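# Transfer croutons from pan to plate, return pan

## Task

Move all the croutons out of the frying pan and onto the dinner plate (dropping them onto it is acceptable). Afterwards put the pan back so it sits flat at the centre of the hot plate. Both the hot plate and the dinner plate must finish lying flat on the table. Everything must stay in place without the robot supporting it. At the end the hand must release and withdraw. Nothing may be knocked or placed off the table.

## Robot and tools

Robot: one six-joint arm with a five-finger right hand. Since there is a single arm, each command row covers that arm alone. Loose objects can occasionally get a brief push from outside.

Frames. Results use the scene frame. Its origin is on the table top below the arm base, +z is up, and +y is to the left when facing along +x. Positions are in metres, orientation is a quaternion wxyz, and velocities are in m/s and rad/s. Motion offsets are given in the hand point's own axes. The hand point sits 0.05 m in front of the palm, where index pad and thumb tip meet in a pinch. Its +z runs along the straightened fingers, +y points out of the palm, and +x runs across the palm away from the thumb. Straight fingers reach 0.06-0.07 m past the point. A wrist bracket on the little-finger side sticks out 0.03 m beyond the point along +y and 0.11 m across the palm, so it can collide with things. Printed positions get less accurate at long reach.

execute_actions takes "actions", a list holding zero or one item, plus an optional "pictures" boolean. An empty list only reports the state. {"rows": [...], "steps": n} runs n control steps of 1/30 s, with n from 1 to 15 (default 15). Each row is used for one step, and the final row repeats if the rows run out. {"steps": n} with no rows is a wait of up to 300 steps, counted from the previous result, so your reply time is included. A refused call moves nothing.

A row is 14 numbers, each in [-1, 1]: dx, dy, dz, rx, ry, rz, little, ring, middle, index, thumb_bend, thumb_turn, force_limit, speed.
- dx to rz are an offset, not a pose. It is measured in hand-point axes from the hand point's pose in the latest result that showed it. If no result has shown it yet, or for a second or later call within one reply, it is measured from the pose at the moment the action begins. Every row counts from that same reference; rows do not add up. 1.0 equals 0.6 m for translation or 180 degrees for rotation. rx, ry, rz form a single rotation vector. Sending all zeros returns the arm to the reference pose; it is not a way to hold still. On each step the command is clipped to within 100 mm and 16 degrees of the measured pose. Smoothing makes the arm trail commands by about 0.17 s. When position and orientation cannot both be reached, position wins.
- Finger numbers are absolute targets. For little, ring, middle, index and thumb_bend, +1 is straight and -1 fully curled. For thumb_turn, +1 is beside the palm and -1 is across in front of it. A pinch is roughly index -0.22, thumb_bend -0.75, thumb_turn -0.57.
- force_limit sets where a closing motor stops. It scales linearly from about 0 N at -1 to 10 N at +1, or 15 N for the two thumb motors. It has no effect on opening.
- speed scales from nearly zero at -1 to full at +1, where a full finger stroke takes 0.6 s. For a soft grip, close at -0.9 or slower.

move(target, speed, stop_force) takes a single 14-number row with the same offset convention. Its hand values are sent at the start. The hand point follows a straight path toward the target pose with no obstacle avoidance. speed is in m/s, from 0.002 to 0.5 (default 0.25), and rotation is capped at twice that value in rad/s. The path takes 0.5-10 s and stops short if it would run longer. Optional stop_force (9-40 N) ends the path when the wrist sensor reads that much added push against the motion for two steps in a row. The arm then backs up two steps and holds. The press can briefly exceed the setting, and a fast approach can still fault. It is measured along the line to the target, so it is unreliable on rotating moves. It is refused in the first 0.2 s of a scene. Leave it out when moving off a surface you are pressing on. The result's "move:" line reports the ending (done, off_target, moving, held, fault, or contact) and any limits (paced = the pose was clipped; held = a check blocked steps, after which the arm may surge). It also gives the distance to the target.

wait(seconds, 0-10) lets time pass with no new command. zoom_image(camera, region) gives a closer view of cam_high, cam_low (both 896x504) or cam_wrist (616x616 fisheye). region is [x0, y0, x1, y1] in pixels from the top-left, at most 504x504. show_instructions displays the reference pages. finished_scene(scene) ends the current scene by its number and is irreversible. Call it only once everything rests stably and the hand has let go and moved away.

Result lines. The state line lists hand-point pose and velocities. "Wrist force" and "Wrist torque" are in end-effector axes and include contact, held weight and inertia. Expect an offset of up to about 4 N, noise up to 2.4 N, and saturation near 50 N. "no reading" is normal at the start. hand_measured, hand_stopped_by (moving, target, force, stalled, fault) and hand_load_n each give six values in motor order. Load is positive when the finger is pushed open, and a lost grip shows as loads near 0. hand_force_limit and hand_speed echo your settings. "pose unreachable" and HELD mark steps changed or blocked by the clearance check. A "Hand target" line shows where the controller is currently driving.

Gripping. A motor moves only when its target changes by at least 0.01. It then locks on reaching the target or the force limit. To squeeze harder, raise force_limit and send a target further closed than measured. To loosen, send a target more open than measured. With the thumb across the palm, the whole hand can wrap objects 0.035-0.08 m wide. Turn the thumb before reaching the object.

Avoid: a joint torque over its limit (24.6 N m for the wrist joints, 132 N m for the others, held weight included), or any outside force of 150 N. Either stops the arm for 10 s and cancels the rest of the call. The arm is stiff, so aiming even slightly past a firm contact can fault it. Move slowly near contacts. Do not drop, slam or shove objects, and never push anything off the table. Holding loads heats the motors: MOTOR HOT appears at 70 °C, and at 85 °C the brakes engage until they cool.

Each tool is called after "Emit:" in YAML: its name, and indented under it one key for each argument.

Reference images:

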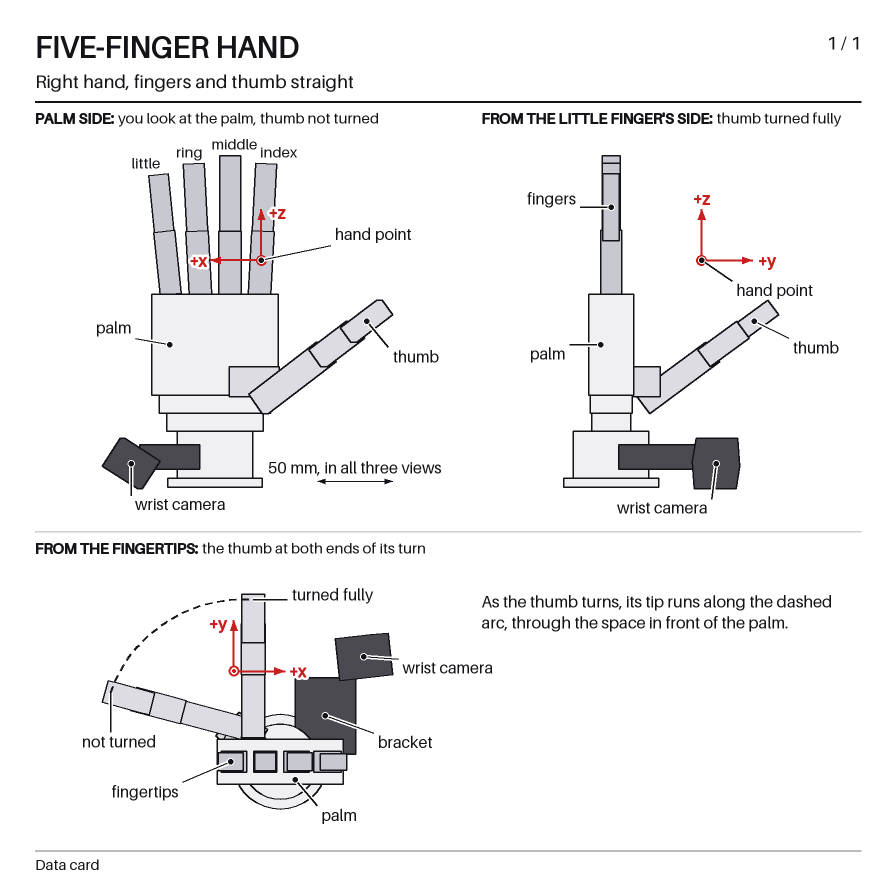

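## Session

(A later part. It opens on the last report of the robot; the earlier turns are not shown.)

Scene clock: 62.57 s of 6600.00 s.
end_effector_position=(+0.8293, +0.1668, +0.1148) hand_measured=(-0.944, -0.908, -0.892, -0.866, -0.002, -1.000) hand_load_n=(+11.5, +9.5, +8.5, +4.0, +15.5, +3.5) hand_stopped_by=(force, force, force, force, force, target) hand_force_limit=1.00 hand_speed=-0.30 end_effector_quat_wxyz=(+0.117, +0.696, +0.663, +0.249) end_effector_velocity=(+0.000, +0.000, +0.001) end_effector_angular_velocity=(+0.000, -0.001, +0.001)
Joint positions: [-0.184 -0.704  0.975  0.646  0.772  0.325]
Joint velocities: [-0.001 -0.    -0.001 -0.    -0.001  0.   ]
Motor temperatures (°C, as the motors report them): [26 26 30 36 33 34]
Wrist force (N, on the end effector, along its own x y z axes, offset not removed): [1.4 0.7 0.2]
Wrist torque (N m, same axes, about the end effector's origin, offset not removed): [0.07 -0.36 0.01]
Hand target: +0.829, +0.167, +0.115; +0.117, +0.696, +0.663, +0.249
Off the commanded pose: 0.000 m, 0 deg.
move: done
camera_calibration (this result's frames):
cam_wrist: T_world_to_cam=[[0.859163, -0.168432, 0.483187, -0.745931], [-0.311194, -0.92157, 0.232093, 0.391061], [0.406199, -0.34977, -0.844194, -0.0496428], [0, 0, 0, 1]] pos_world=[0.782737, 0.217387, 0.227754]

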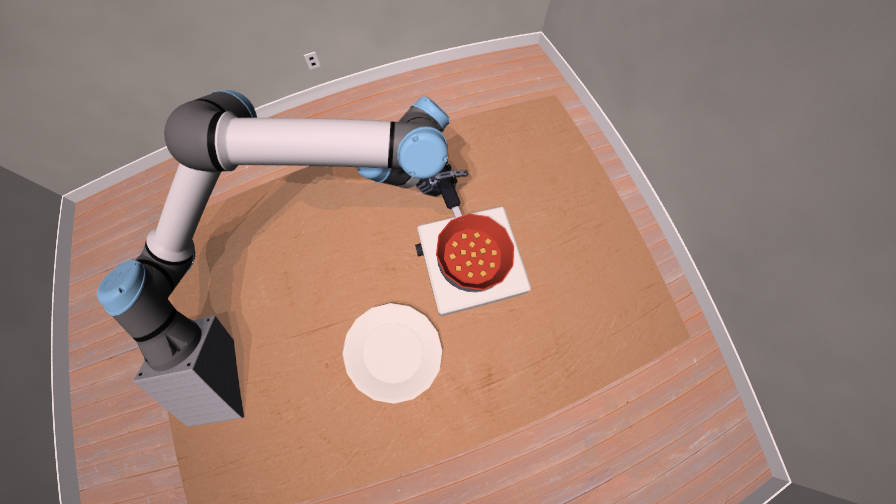

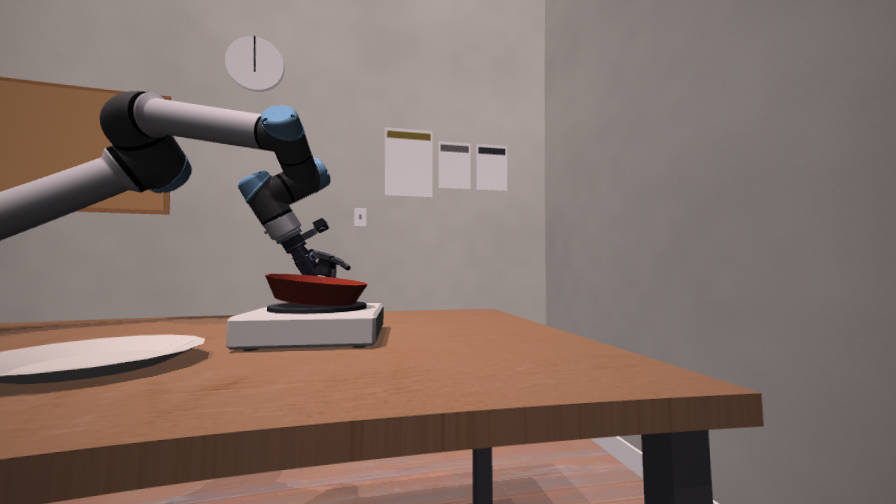

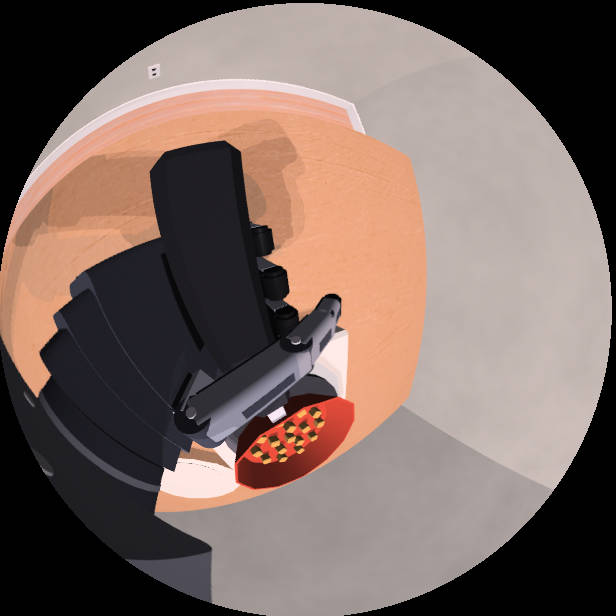

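Emit:
move:
  target: [0.019,0.049,-0.085,-0.045,0,0,-1,-1,-1,-1,-1,-1,1,-0.3]
  speed: 0.06

Scene clock: 67.90 s of 6600.00 s.
end_effector_position=(+0.8291, +0.1667, +0.1746) hand_measured=(-0.944, -0.908, -0.892, -0.868, -0.002, -1.000) hand_load_n=(+0.0, +0.0, +5.0, +2.5, +14.5, +3.0) hand_stopped_by=(force, force, force, force, force, target) hand_force_limit=1.00 hand_speed=-0.30 end_effector_quat_wxyz=(+0.166, +0.686, +0.644, +0.295) end_effector_velocity=(-0.000, -0.002, +0.002) end_effector_angular_velocity=(-0.000, -0.005, -0.003)
Joint positions: [-0.218 -0.834  1.104  0.487  0.801  0.421]
Joint velocities: [-0.002 -0.003  0.005 -0.006  0.002  0.004]
Motor temperatures (°C, as the motors report them): [26 26 30 36 33 34]
Wrist force (N, on the end effector, along its own x y z axes, offset not removed): [-1.9 -1.8 1.0]
Wrist torque (N m, same axes, about the end effector's origin, offset not removed): [0.12 0.19 -0.08]
Hand target: +0.829, +0.167, +0.175; +0.166, +0.686, +0.644, +0.295
Off the commanded pose: 0.000 m, 0 deg.
After step 90, 0.77 s passed at rest.
move: done
camera_calibration (this result's frames):
cam_wrist: T_world_to_cam=[[0.779547, -0.190701, 0.596607, -0.724698], [-0.364716, -0.912586, 0.184848, 0.428228], [0.509205, -0.36169, -0.780955, -0.0935918], [0, 0, 0, 1]] pos_world=[0.768775, 0.218743, 0.280112]

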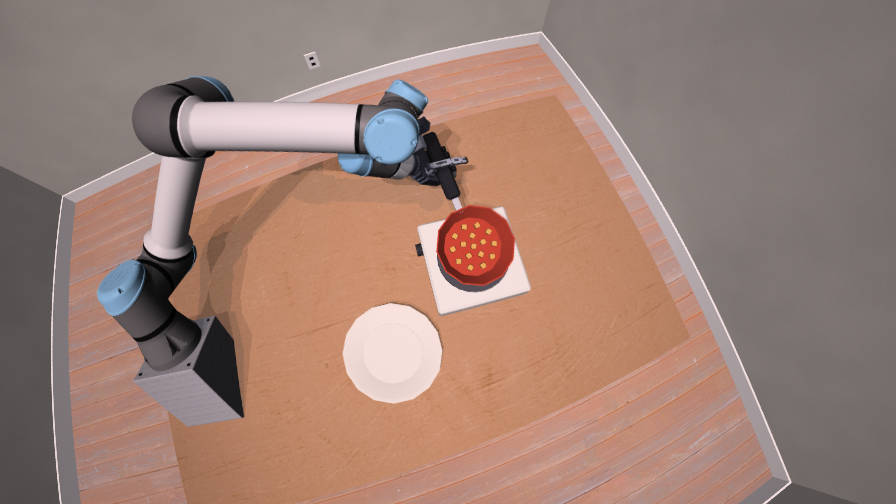

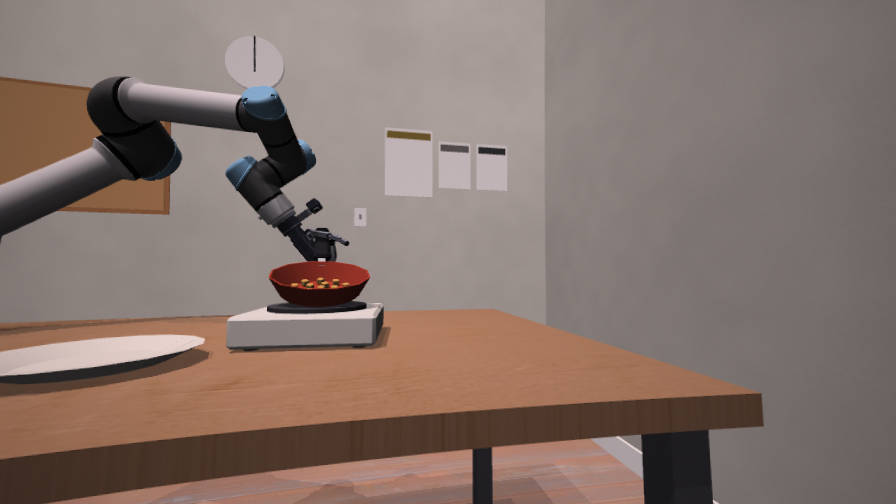

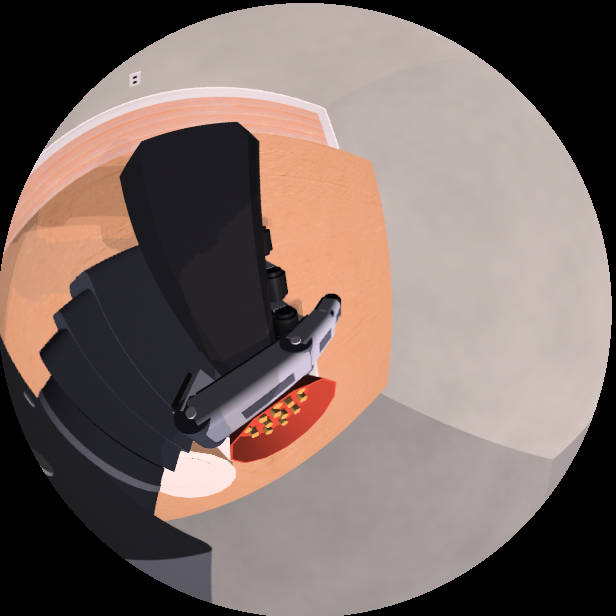

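Emit:
move:
  target: [-0.025,-0.07,0.1,0.045,0,0,-1,-1,-1,-1,-1,-1,1,-0.3]
  speed: 0.05

Emit:
move:
  target: [0,0,0,0,0,0,1,1,1,1,1,-1,1,0.3]

Emit:
move:
  target: [0,-0.02,-0.3,0,0,0,1,1,1,1,1,-1,1,0.3]
  speed: 0.15

Scene clock: 79.43 s of 6600.00 s.
end_effector_position=(+0.8332, +0.1660, +0.1001) hand_measured=(-0.944, -0.908, -0.892, -0.868, -0.002, -1.000) hand_load_n=(+0.0, +0.0, +4.5, +1.5, +14.0, +3.0) hand_stopped_by=(force, force, force, force, force, target) hand_force_limit=1.00 hand_speed=-0.30 end_effector_quat_wxyz=(+0.117, +0.696, +0.663, +0.249) end_effector_velocity=(-0.000, +0.000, -0.003) end_effector_angular_velocity=(+0.000, +0.006, +0.001)
Joint positions: [-0.171 -0.683  0.965  0.624  0.781  0.34 ]
Joint velocities: [ 0.002  0.005 -0.006  0.006 -0.001 -0.003]
Motor temperatures (°C, as the motors report them): [26 26 30 36 33 34]
Wrist force (N, on the end effector, along its own x y z axes, offset not removed): [0.7 0.5 0.2]
Wrist torque (N m, same axes, about the end effector's origin, offset not removed): [0.14 0.04 -0.53]
Hand target: +0.833, +0.166, +0.100; +0.117, +0.696, +0.663, +0.248
Off the commanded pose: 0.000 m, 0 deg.
After step 90, 6.67 s passed at rest.
move: done
camera_calibration (this result's frames):
cam_wrist: T_world_to_cam=[[0.859199, -0.168423, 0.483126, -0.742368], [-0.311162, -0.921578, 0.232102, 0.394917], [0.406147, -0.349752, -0.844226, -0.0638547], [0, 0, 0, 1]] pos_world=[0.78666, 0.216582, 0.213088]

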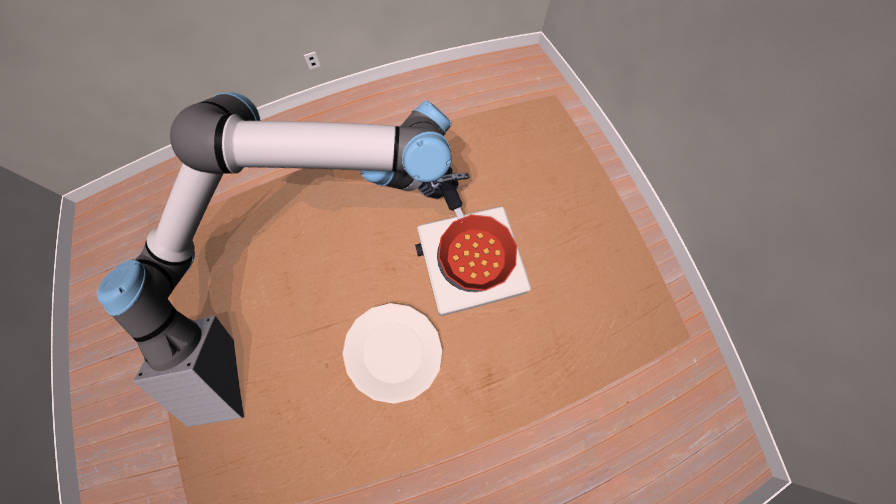

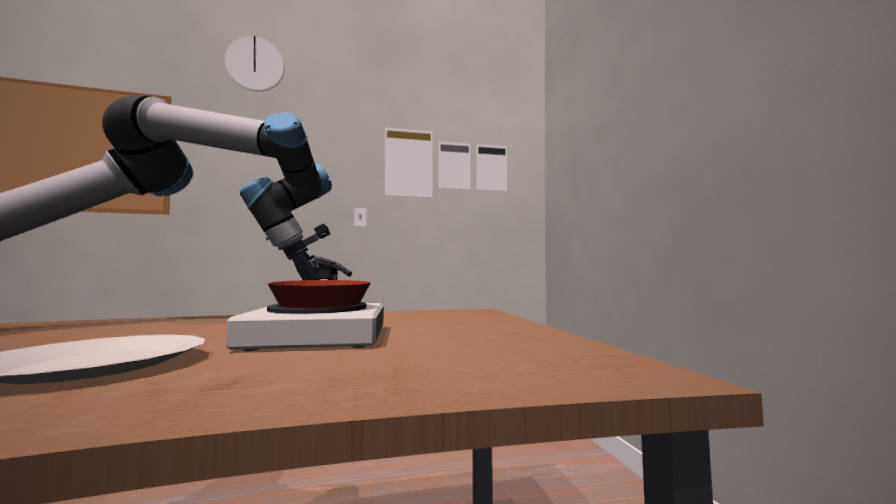

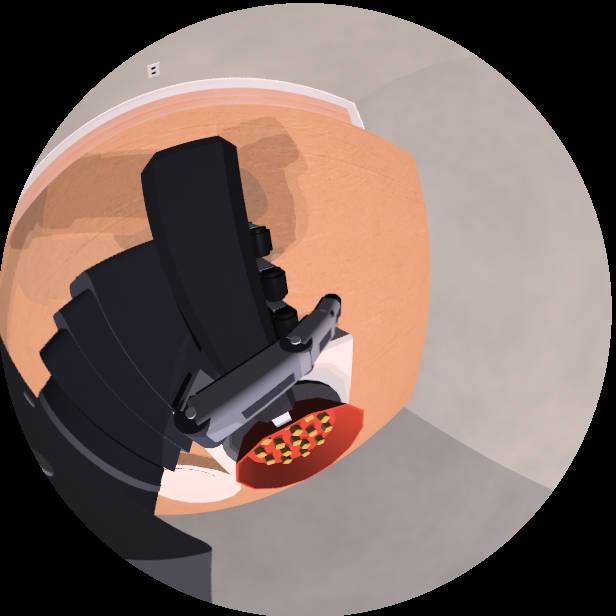

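Scene clock: 80.63 s of 6600.00 s.
end_effector_position=(+0.8332, +0.1660, +0.1001) hand_measured=(+1.000, +1.000, +1.000, +1.000, +1.000, -1.000) hand_load_n=(+0.0, +0.0, +0.0, +0.0, +0.0, +0.0) hand_stopped_by=(target, target, target, target, target, target) hand_force_limit=1.00 hand_speed=0.30 end_effector_quat_wxyz=(+0.117, +0.696, +0.663, +0.249) end_effector_velocity=(+0.000, -0.000, +0.001) end_effector_angular_velocity=(-0.001, -0.001, -0.001)
Joint positions: [-0.171 -0.683  0.965  0.624  0.781  0.34 ]
Joint velocities: [-0.    -0.001 -0.    -0.     0.001  0.   ]
Motor temperatures (°C, as the motors report them): [26 26 30 36 33 34]
Wrist force (N, on the end effector, along its own x y z axes, offset not removed): [0.4 1.5 -1.6]
Wrist torque (N m, same axes, about the end effector's origin, offset not removed): [0.40 0.11 -0.07]
Hand target: +0.833, +0.166, +0.100; +0.117, +0.696, +0.663, +0.249
Off the commanded pose: 0.000 m, 0 deg.
move: done
camera_calibration (this result's frames):
cam_wrist: T_world_to_cam=[[0.859204, -0.168421, 0.483119, -0.742369], [-0.31115, -0.921586, 0.232089, 0.394915], [0.406147, -0.349734, -0.844234, -0.0638558], [0, 0, 0, 1]] pos_world=[0.786658, 0.216585, 0.213088]

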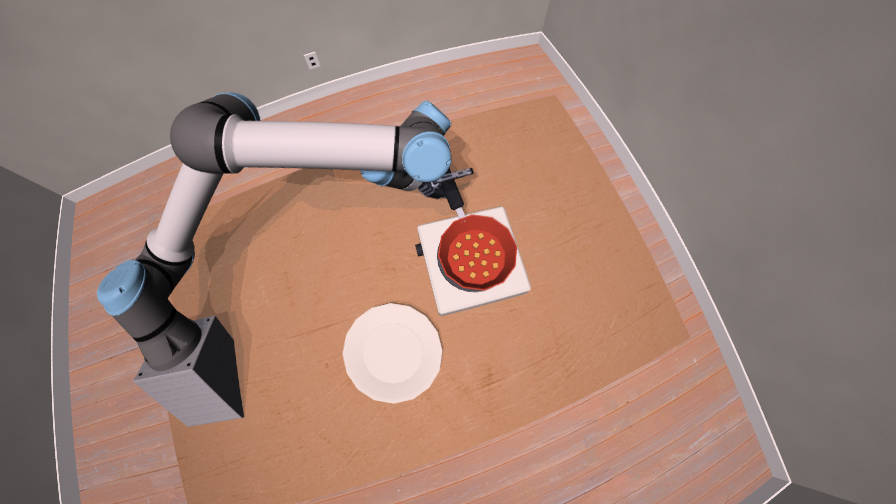

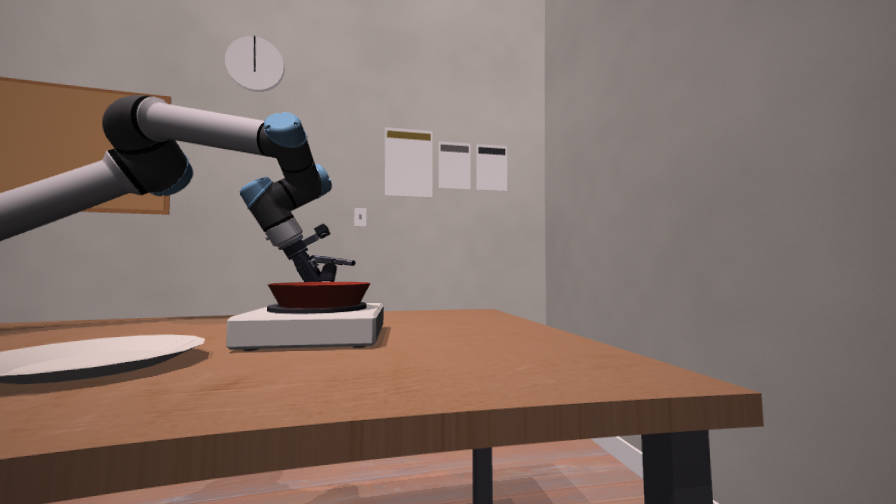

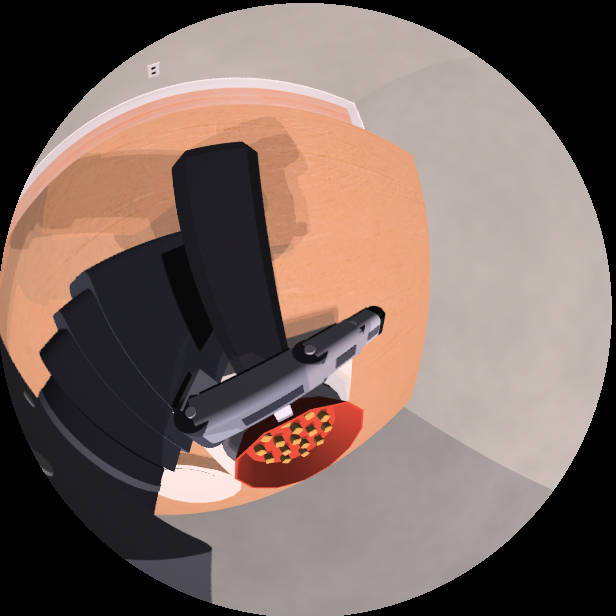

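Scene clock: 82.37 s of 6600.00 s.
end_effector_position=(+0.7326, +0.1371, +0.2468) hand_measured=(+1.000, +1.000, +1.000, +1.000, +1.000, -1.000) hand_load_n=(+0.0, +0.0, +0.0, +0.0, +0.0, +0.0) hand_stopped_by=(target, target, target, target, target, target) hand_force_limit=1.00 hand_speed=0.30 end_effector_quat_wxyz=(+0.117, +0.696, +0.663, +0.249) end_effector_velocity=(-0.001, -0.001, +0.002) end_effector_angular_velocity=(-0.001, -0.000, +0.000)
Joint positions: [-0.405 -0.975  1.279  0.832  0.657  0.037]
Joint velocities: [-0.003 -0.002  0.001  0.004 -0.001 -0.005]
Motor temperatures (°C, as the motors report them): [26 26 30 36 33 34]
Wrist force (N, on the end effector, along its own x y z axes, offset not removed): [-0.8 0.9 -1.3]
Wrist torque (N m, same axes, about the end effector's origin, offset not removed): [0.28 0.24 -0.20]
Hand target: +0.733, +0.137, +0.247; +0.117, +0.696, +0.663, +0.248
Off the commanded pose: 0.000 m, 0 deg.
move: done
camera_calibration (this result's frames):
cam_wrist: T_world_to_cam=[[0.859151, -0.168446, 0.483203, -0.731628], [-0.311239, -0.921542, 0.232141, 0.303056], [0.406189, -0.349836, -0.844171, 0.0907078], [0, 0, 0, 1]] pos_world=[0.686057, 0.187773, 0.359745]

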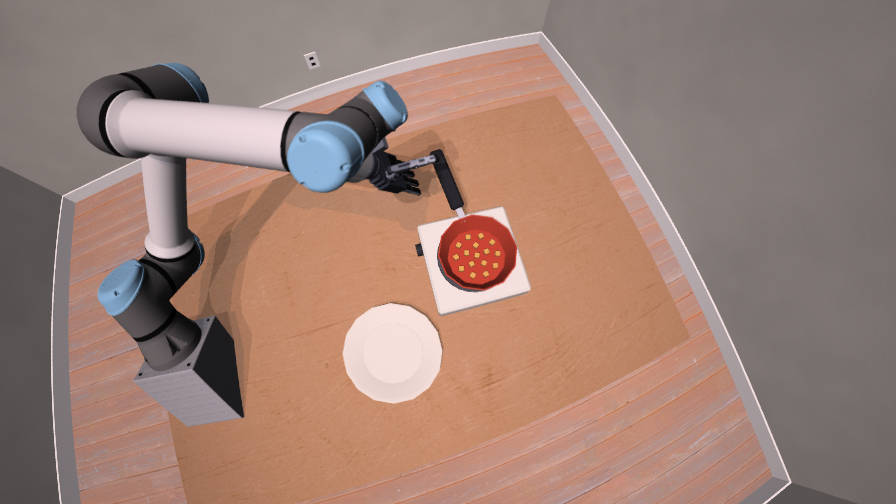

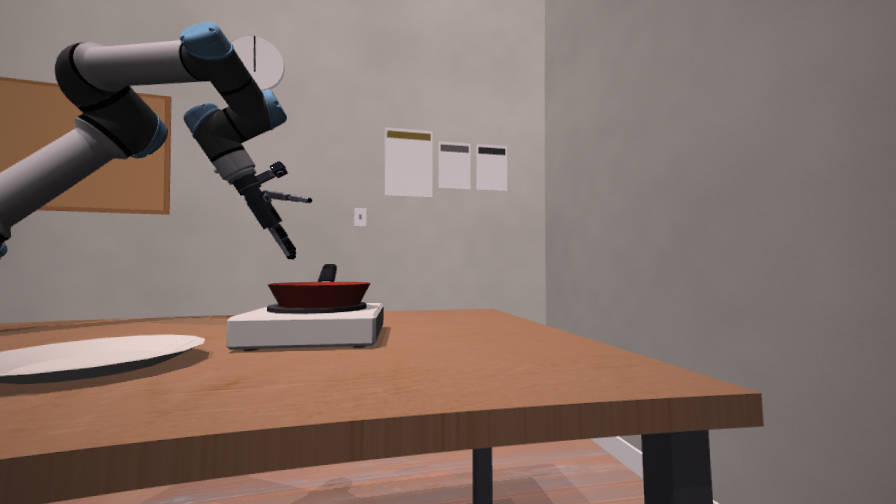

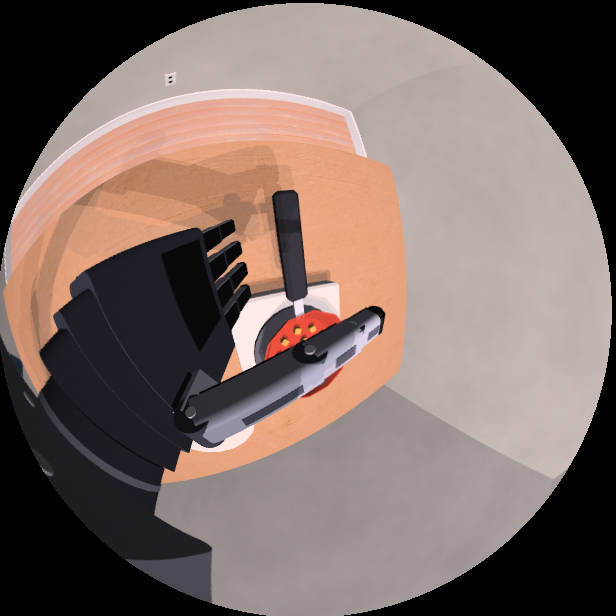

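Emit:
move:
  target: [0,0,0,-0.333,0,0,1,1,1,1,1,-1,1,0.3]
  speed: 0.5

Emit:
move:
  target: [0,0,0,0,0,-0.999,1,1,1,1,1,-1,1,0.3]
  speed: 0.5

Emit:
move:
  target: [-0.138,0.276,-0.055,0,0,0,1,1,1,1,1,-1,1,0.3]

Scene clock: 92.40 s of 6600.00 s.
end_effector_position=(+0.7325, +0.1370, +0.2468) hand_measured=(+1.000, +1.000, +1.000, +1.000, +1.000, -1.000) hand_load_n=(+0.0, +0.0, +0.0, +0.0, +0.0, +0.0) hand_stopped_by=(target, target, target, target, target, target) hand_force_limit=1.00 hand_speed=0.30 end_effector_quat_wxyz=(+0.449, +0.545, +0.451, +0.547) end_effector_velocity=(+0.001, -0.001, +0.001) end_effector_angular_velocity=(-0.002, -0.010, -0.004)
Joint positions: [-0.074 -1.153  1.905 -0.817  1.514  0.829]
Joint velocities: [ 0.003  0.005 -0.002 -0.009  0.012 -0.002]
Motor temperatures (°C, as the motors report them): [26 26 30 36 33 34]
Wrist force (N, on the end effector, along its own x y z axes, offset not removed): [-0.4 0.7 -1.7]
Wrist torque (N m, same axes, about the end effector's origin, offset not removed): [0.35 0.11 -0.16]
Hand target: +0.733, +0.137, +0.247; +0.449, +0.545, +0.450, +0.547
Off the commanded pose: 0.000 m, 0 deg.
After step 90, 5.27 s passed at rest.
move: done
camera_calibration (this result's frames):
cam_wrist: T_world_to_cam=[[-0.00692436, -0.265161, 0.964179, -0.202602], [-0.503547, -0.832109, -0.232457, 0.54621], [0.86394, -0.487119, -0.127759, -0.402601], [0, 0, 0, 1]] pos_world=[0.621463, 0.204669, 0.270879]

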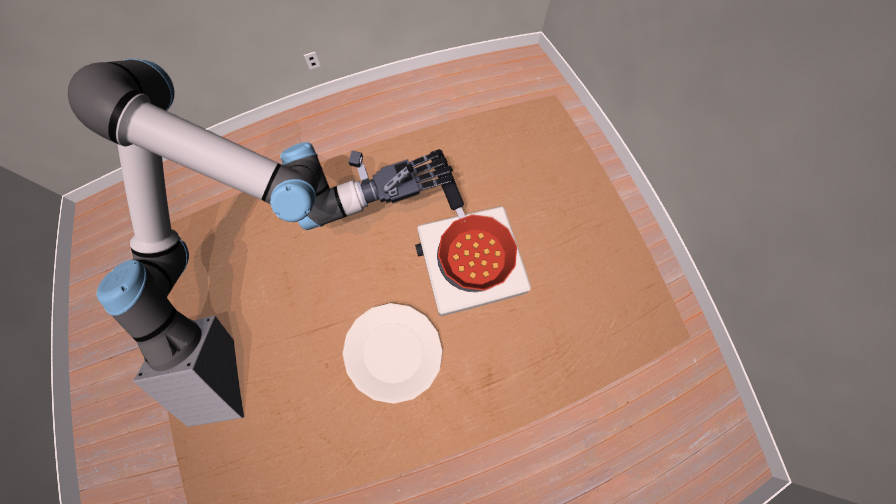

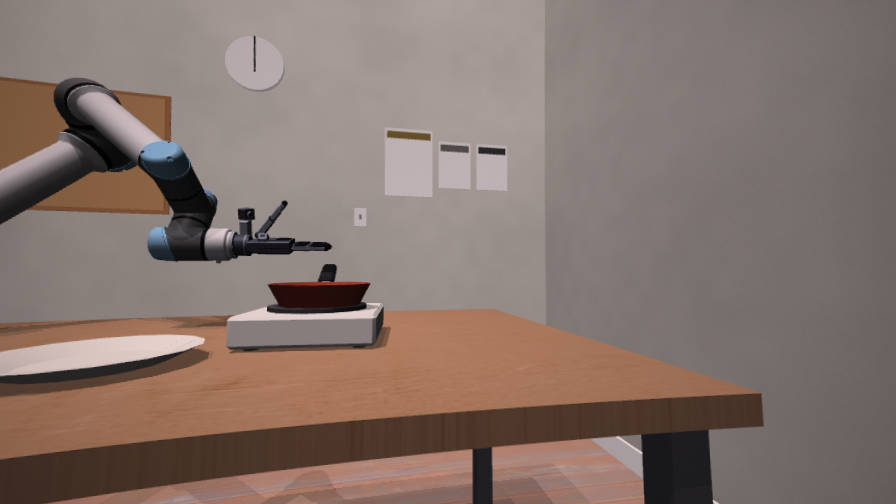

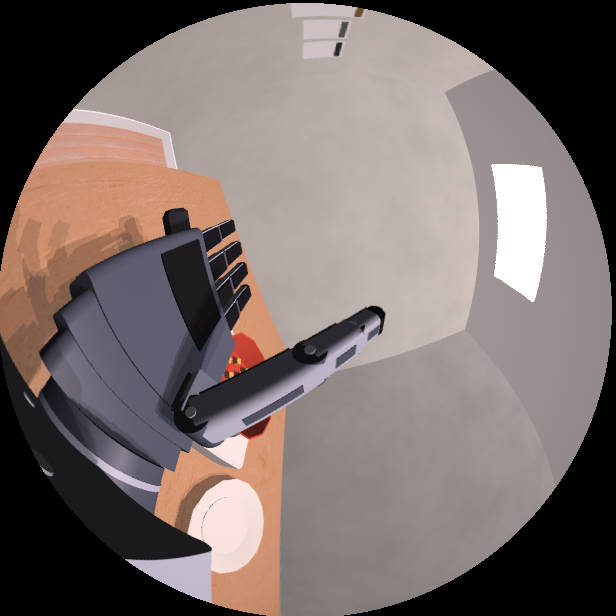

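Scene clock: 96.17 s of 6600.00 s.
end_effector_position=(+0.7325, +0.1371, +0.2467) hand_measured=(+1.000, +1.000, +1.000, +1.000, +1.000, -1.000) hand_load_n=(+0.0, +0.0, +0.0, +0.0, +0.0, +0.0) hand_stopped_by=(target, target, target, target, target, target) hand_force_limit=1.00 hand_speed=0.30 end_effector_quat_wxyz=(+0.548, -0.450, +0.546, -0.448) end_effector_velocity=(-0.000, -0.000, -0.001) end_effector_angular_velocity=(-0.011, +0.003, -0.002)
Joint positions: [-0.354 -1.239  1.916 -0.745  1.233 -2.29 ]
Joint velocities: [ 0.001 -0.001 -0.001  0.006  0.001 -0.013]
Motor temperatures (°C, as the motors report them): [26 26 30 36 33 34]
Wrist force (N, on the end effector, along its own x y z axes, offset not removed): [-2.4 -0.7 -0.6]
Wrist torque (N m, same axes, about the end effector's origin, offset not removed): [0.02 0.54 -0.39]
Hand target: +0.733, +0.137, +0.247; +0.547, -0.450, +0.545, -0.448
Off the commanded pose: 0.000 m, 0 deg.
move: done
camera_calibration (this result's frames):
cam_wrist: T_world_to_cam=[[-0.00817256, 0.269015, -0.963101, 0.20072], [-0.509928, 0.827373, 0.23543, 0.207924], [0.860178, 0.493036, 0.130416, -0.597894], [0, 0, 0, 1]] pos_world=[0.621962, 0.0687561, 0.222337]

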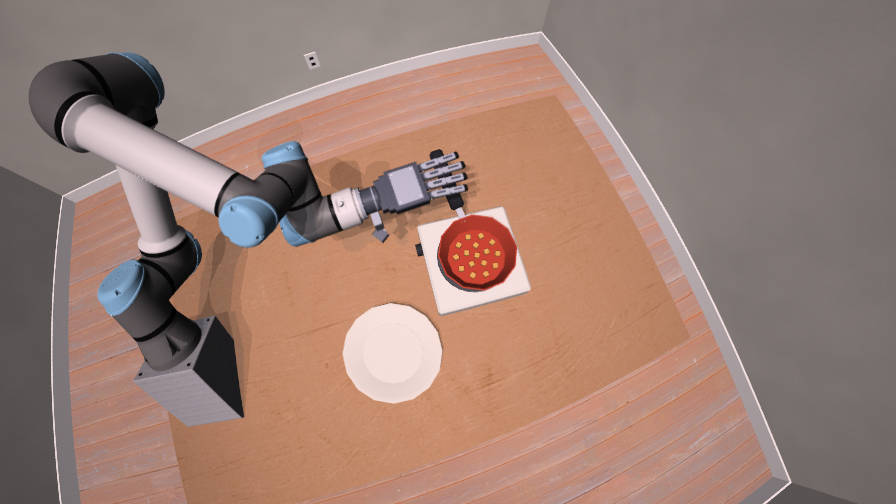

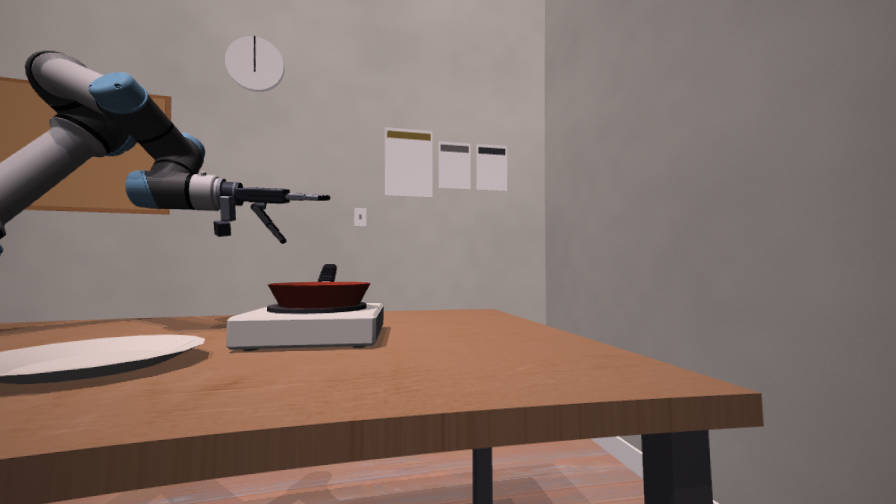

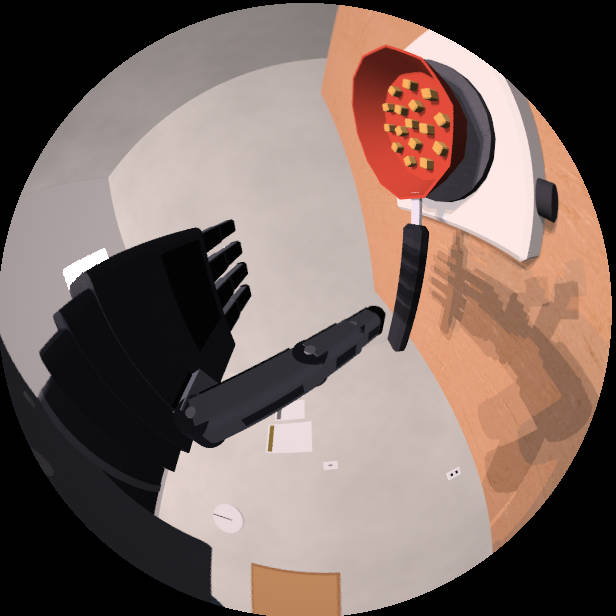

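Scene clock: 97.50 s of 6600.00 s.
end_effector_position=(+0.6991, +0.2503, +0.1007) hand_measured=(+1.000, +1.000, +1.000, +1.000, +1.000, -1.000) hand_load_n=(+0.0, +0.0, +0.0, +0.0, +0.0, +0.0) hand_stopped_by=(target, target, target, target, target, target) hand_force_limit=1.00 hand_speed=0.30 end_effector_quat_wxyz=(+0.548, -0.450, +0.546, -0.448) end_effector_velocity=(+0.000, +0.001, -0.002) end_effector_angular_velocity=(-0.000, +0.000, +0.001)
Joint positions: [ 0.03  -1.156  1.971 -0.879  1.617 -2.315]
Joint velocities: [ 0.004  0.003 -0.002 -0.001  0.004 -0.   ]
Motor temperatures (°C, as the motors report them): [26 26 30 36 33 34]
Wrist force (N, on the end effector, along its own x y z axes, offset not removed): [-1.4 0.7 -0.3]
Wrist torque (N m, same axes, about the end effector's origin, offset not removed): [0.29 0.21 -0.20]
Hand target: +0.699, +0.250, +0.101; +0.548, -0.449, +0.546, -0.448
Off the commanded pose: 0.000 m, 0 deg.
move: done
camera_calibration (this result's frames):
cam_wrist: T_world_to_cam=[[-0.00824484, 0.269202, -0.963048, 0.0293595], [-0.509987, 0.827283, 0.235618, 0.131706], [0.860143, 0.493085, 0.130469, -0.605944], [0, 0, 0, 1]] pos_world=[0.588609, 0.18192, 0.076299]

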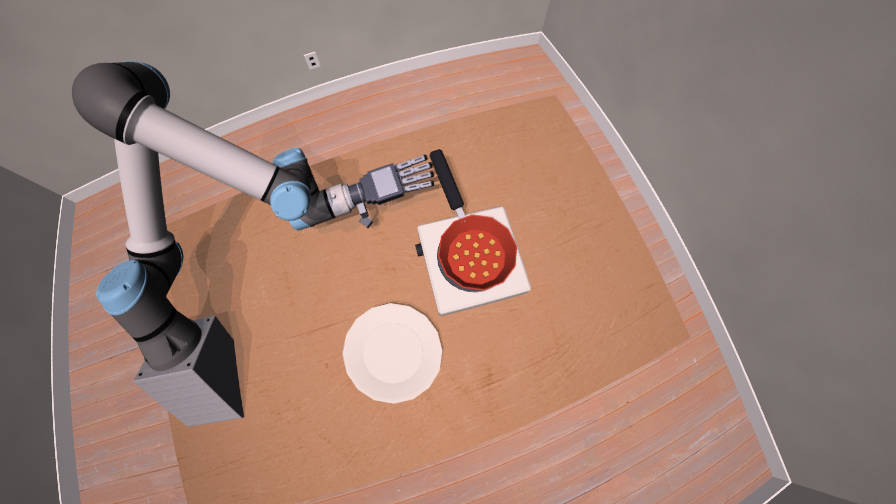

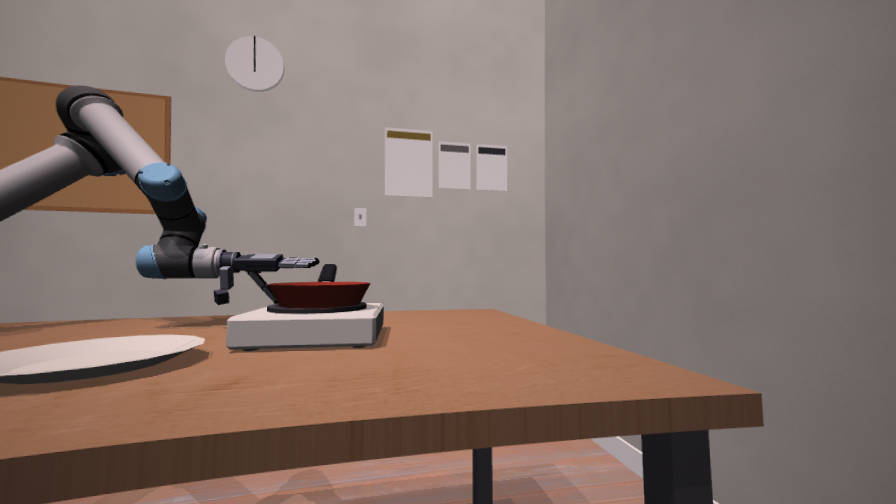

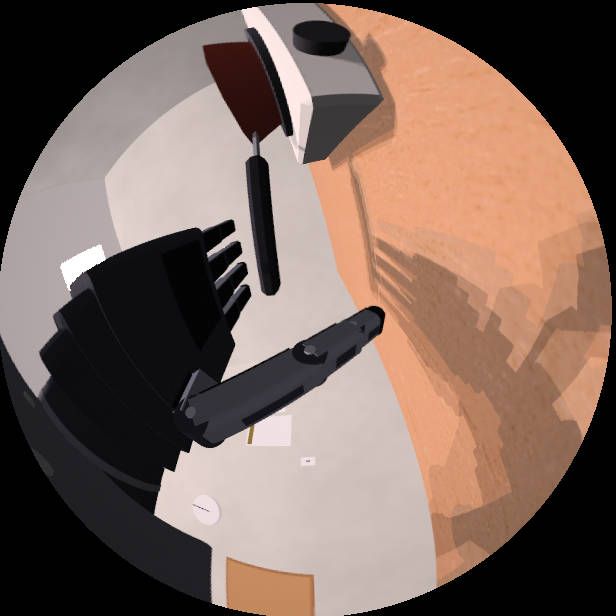

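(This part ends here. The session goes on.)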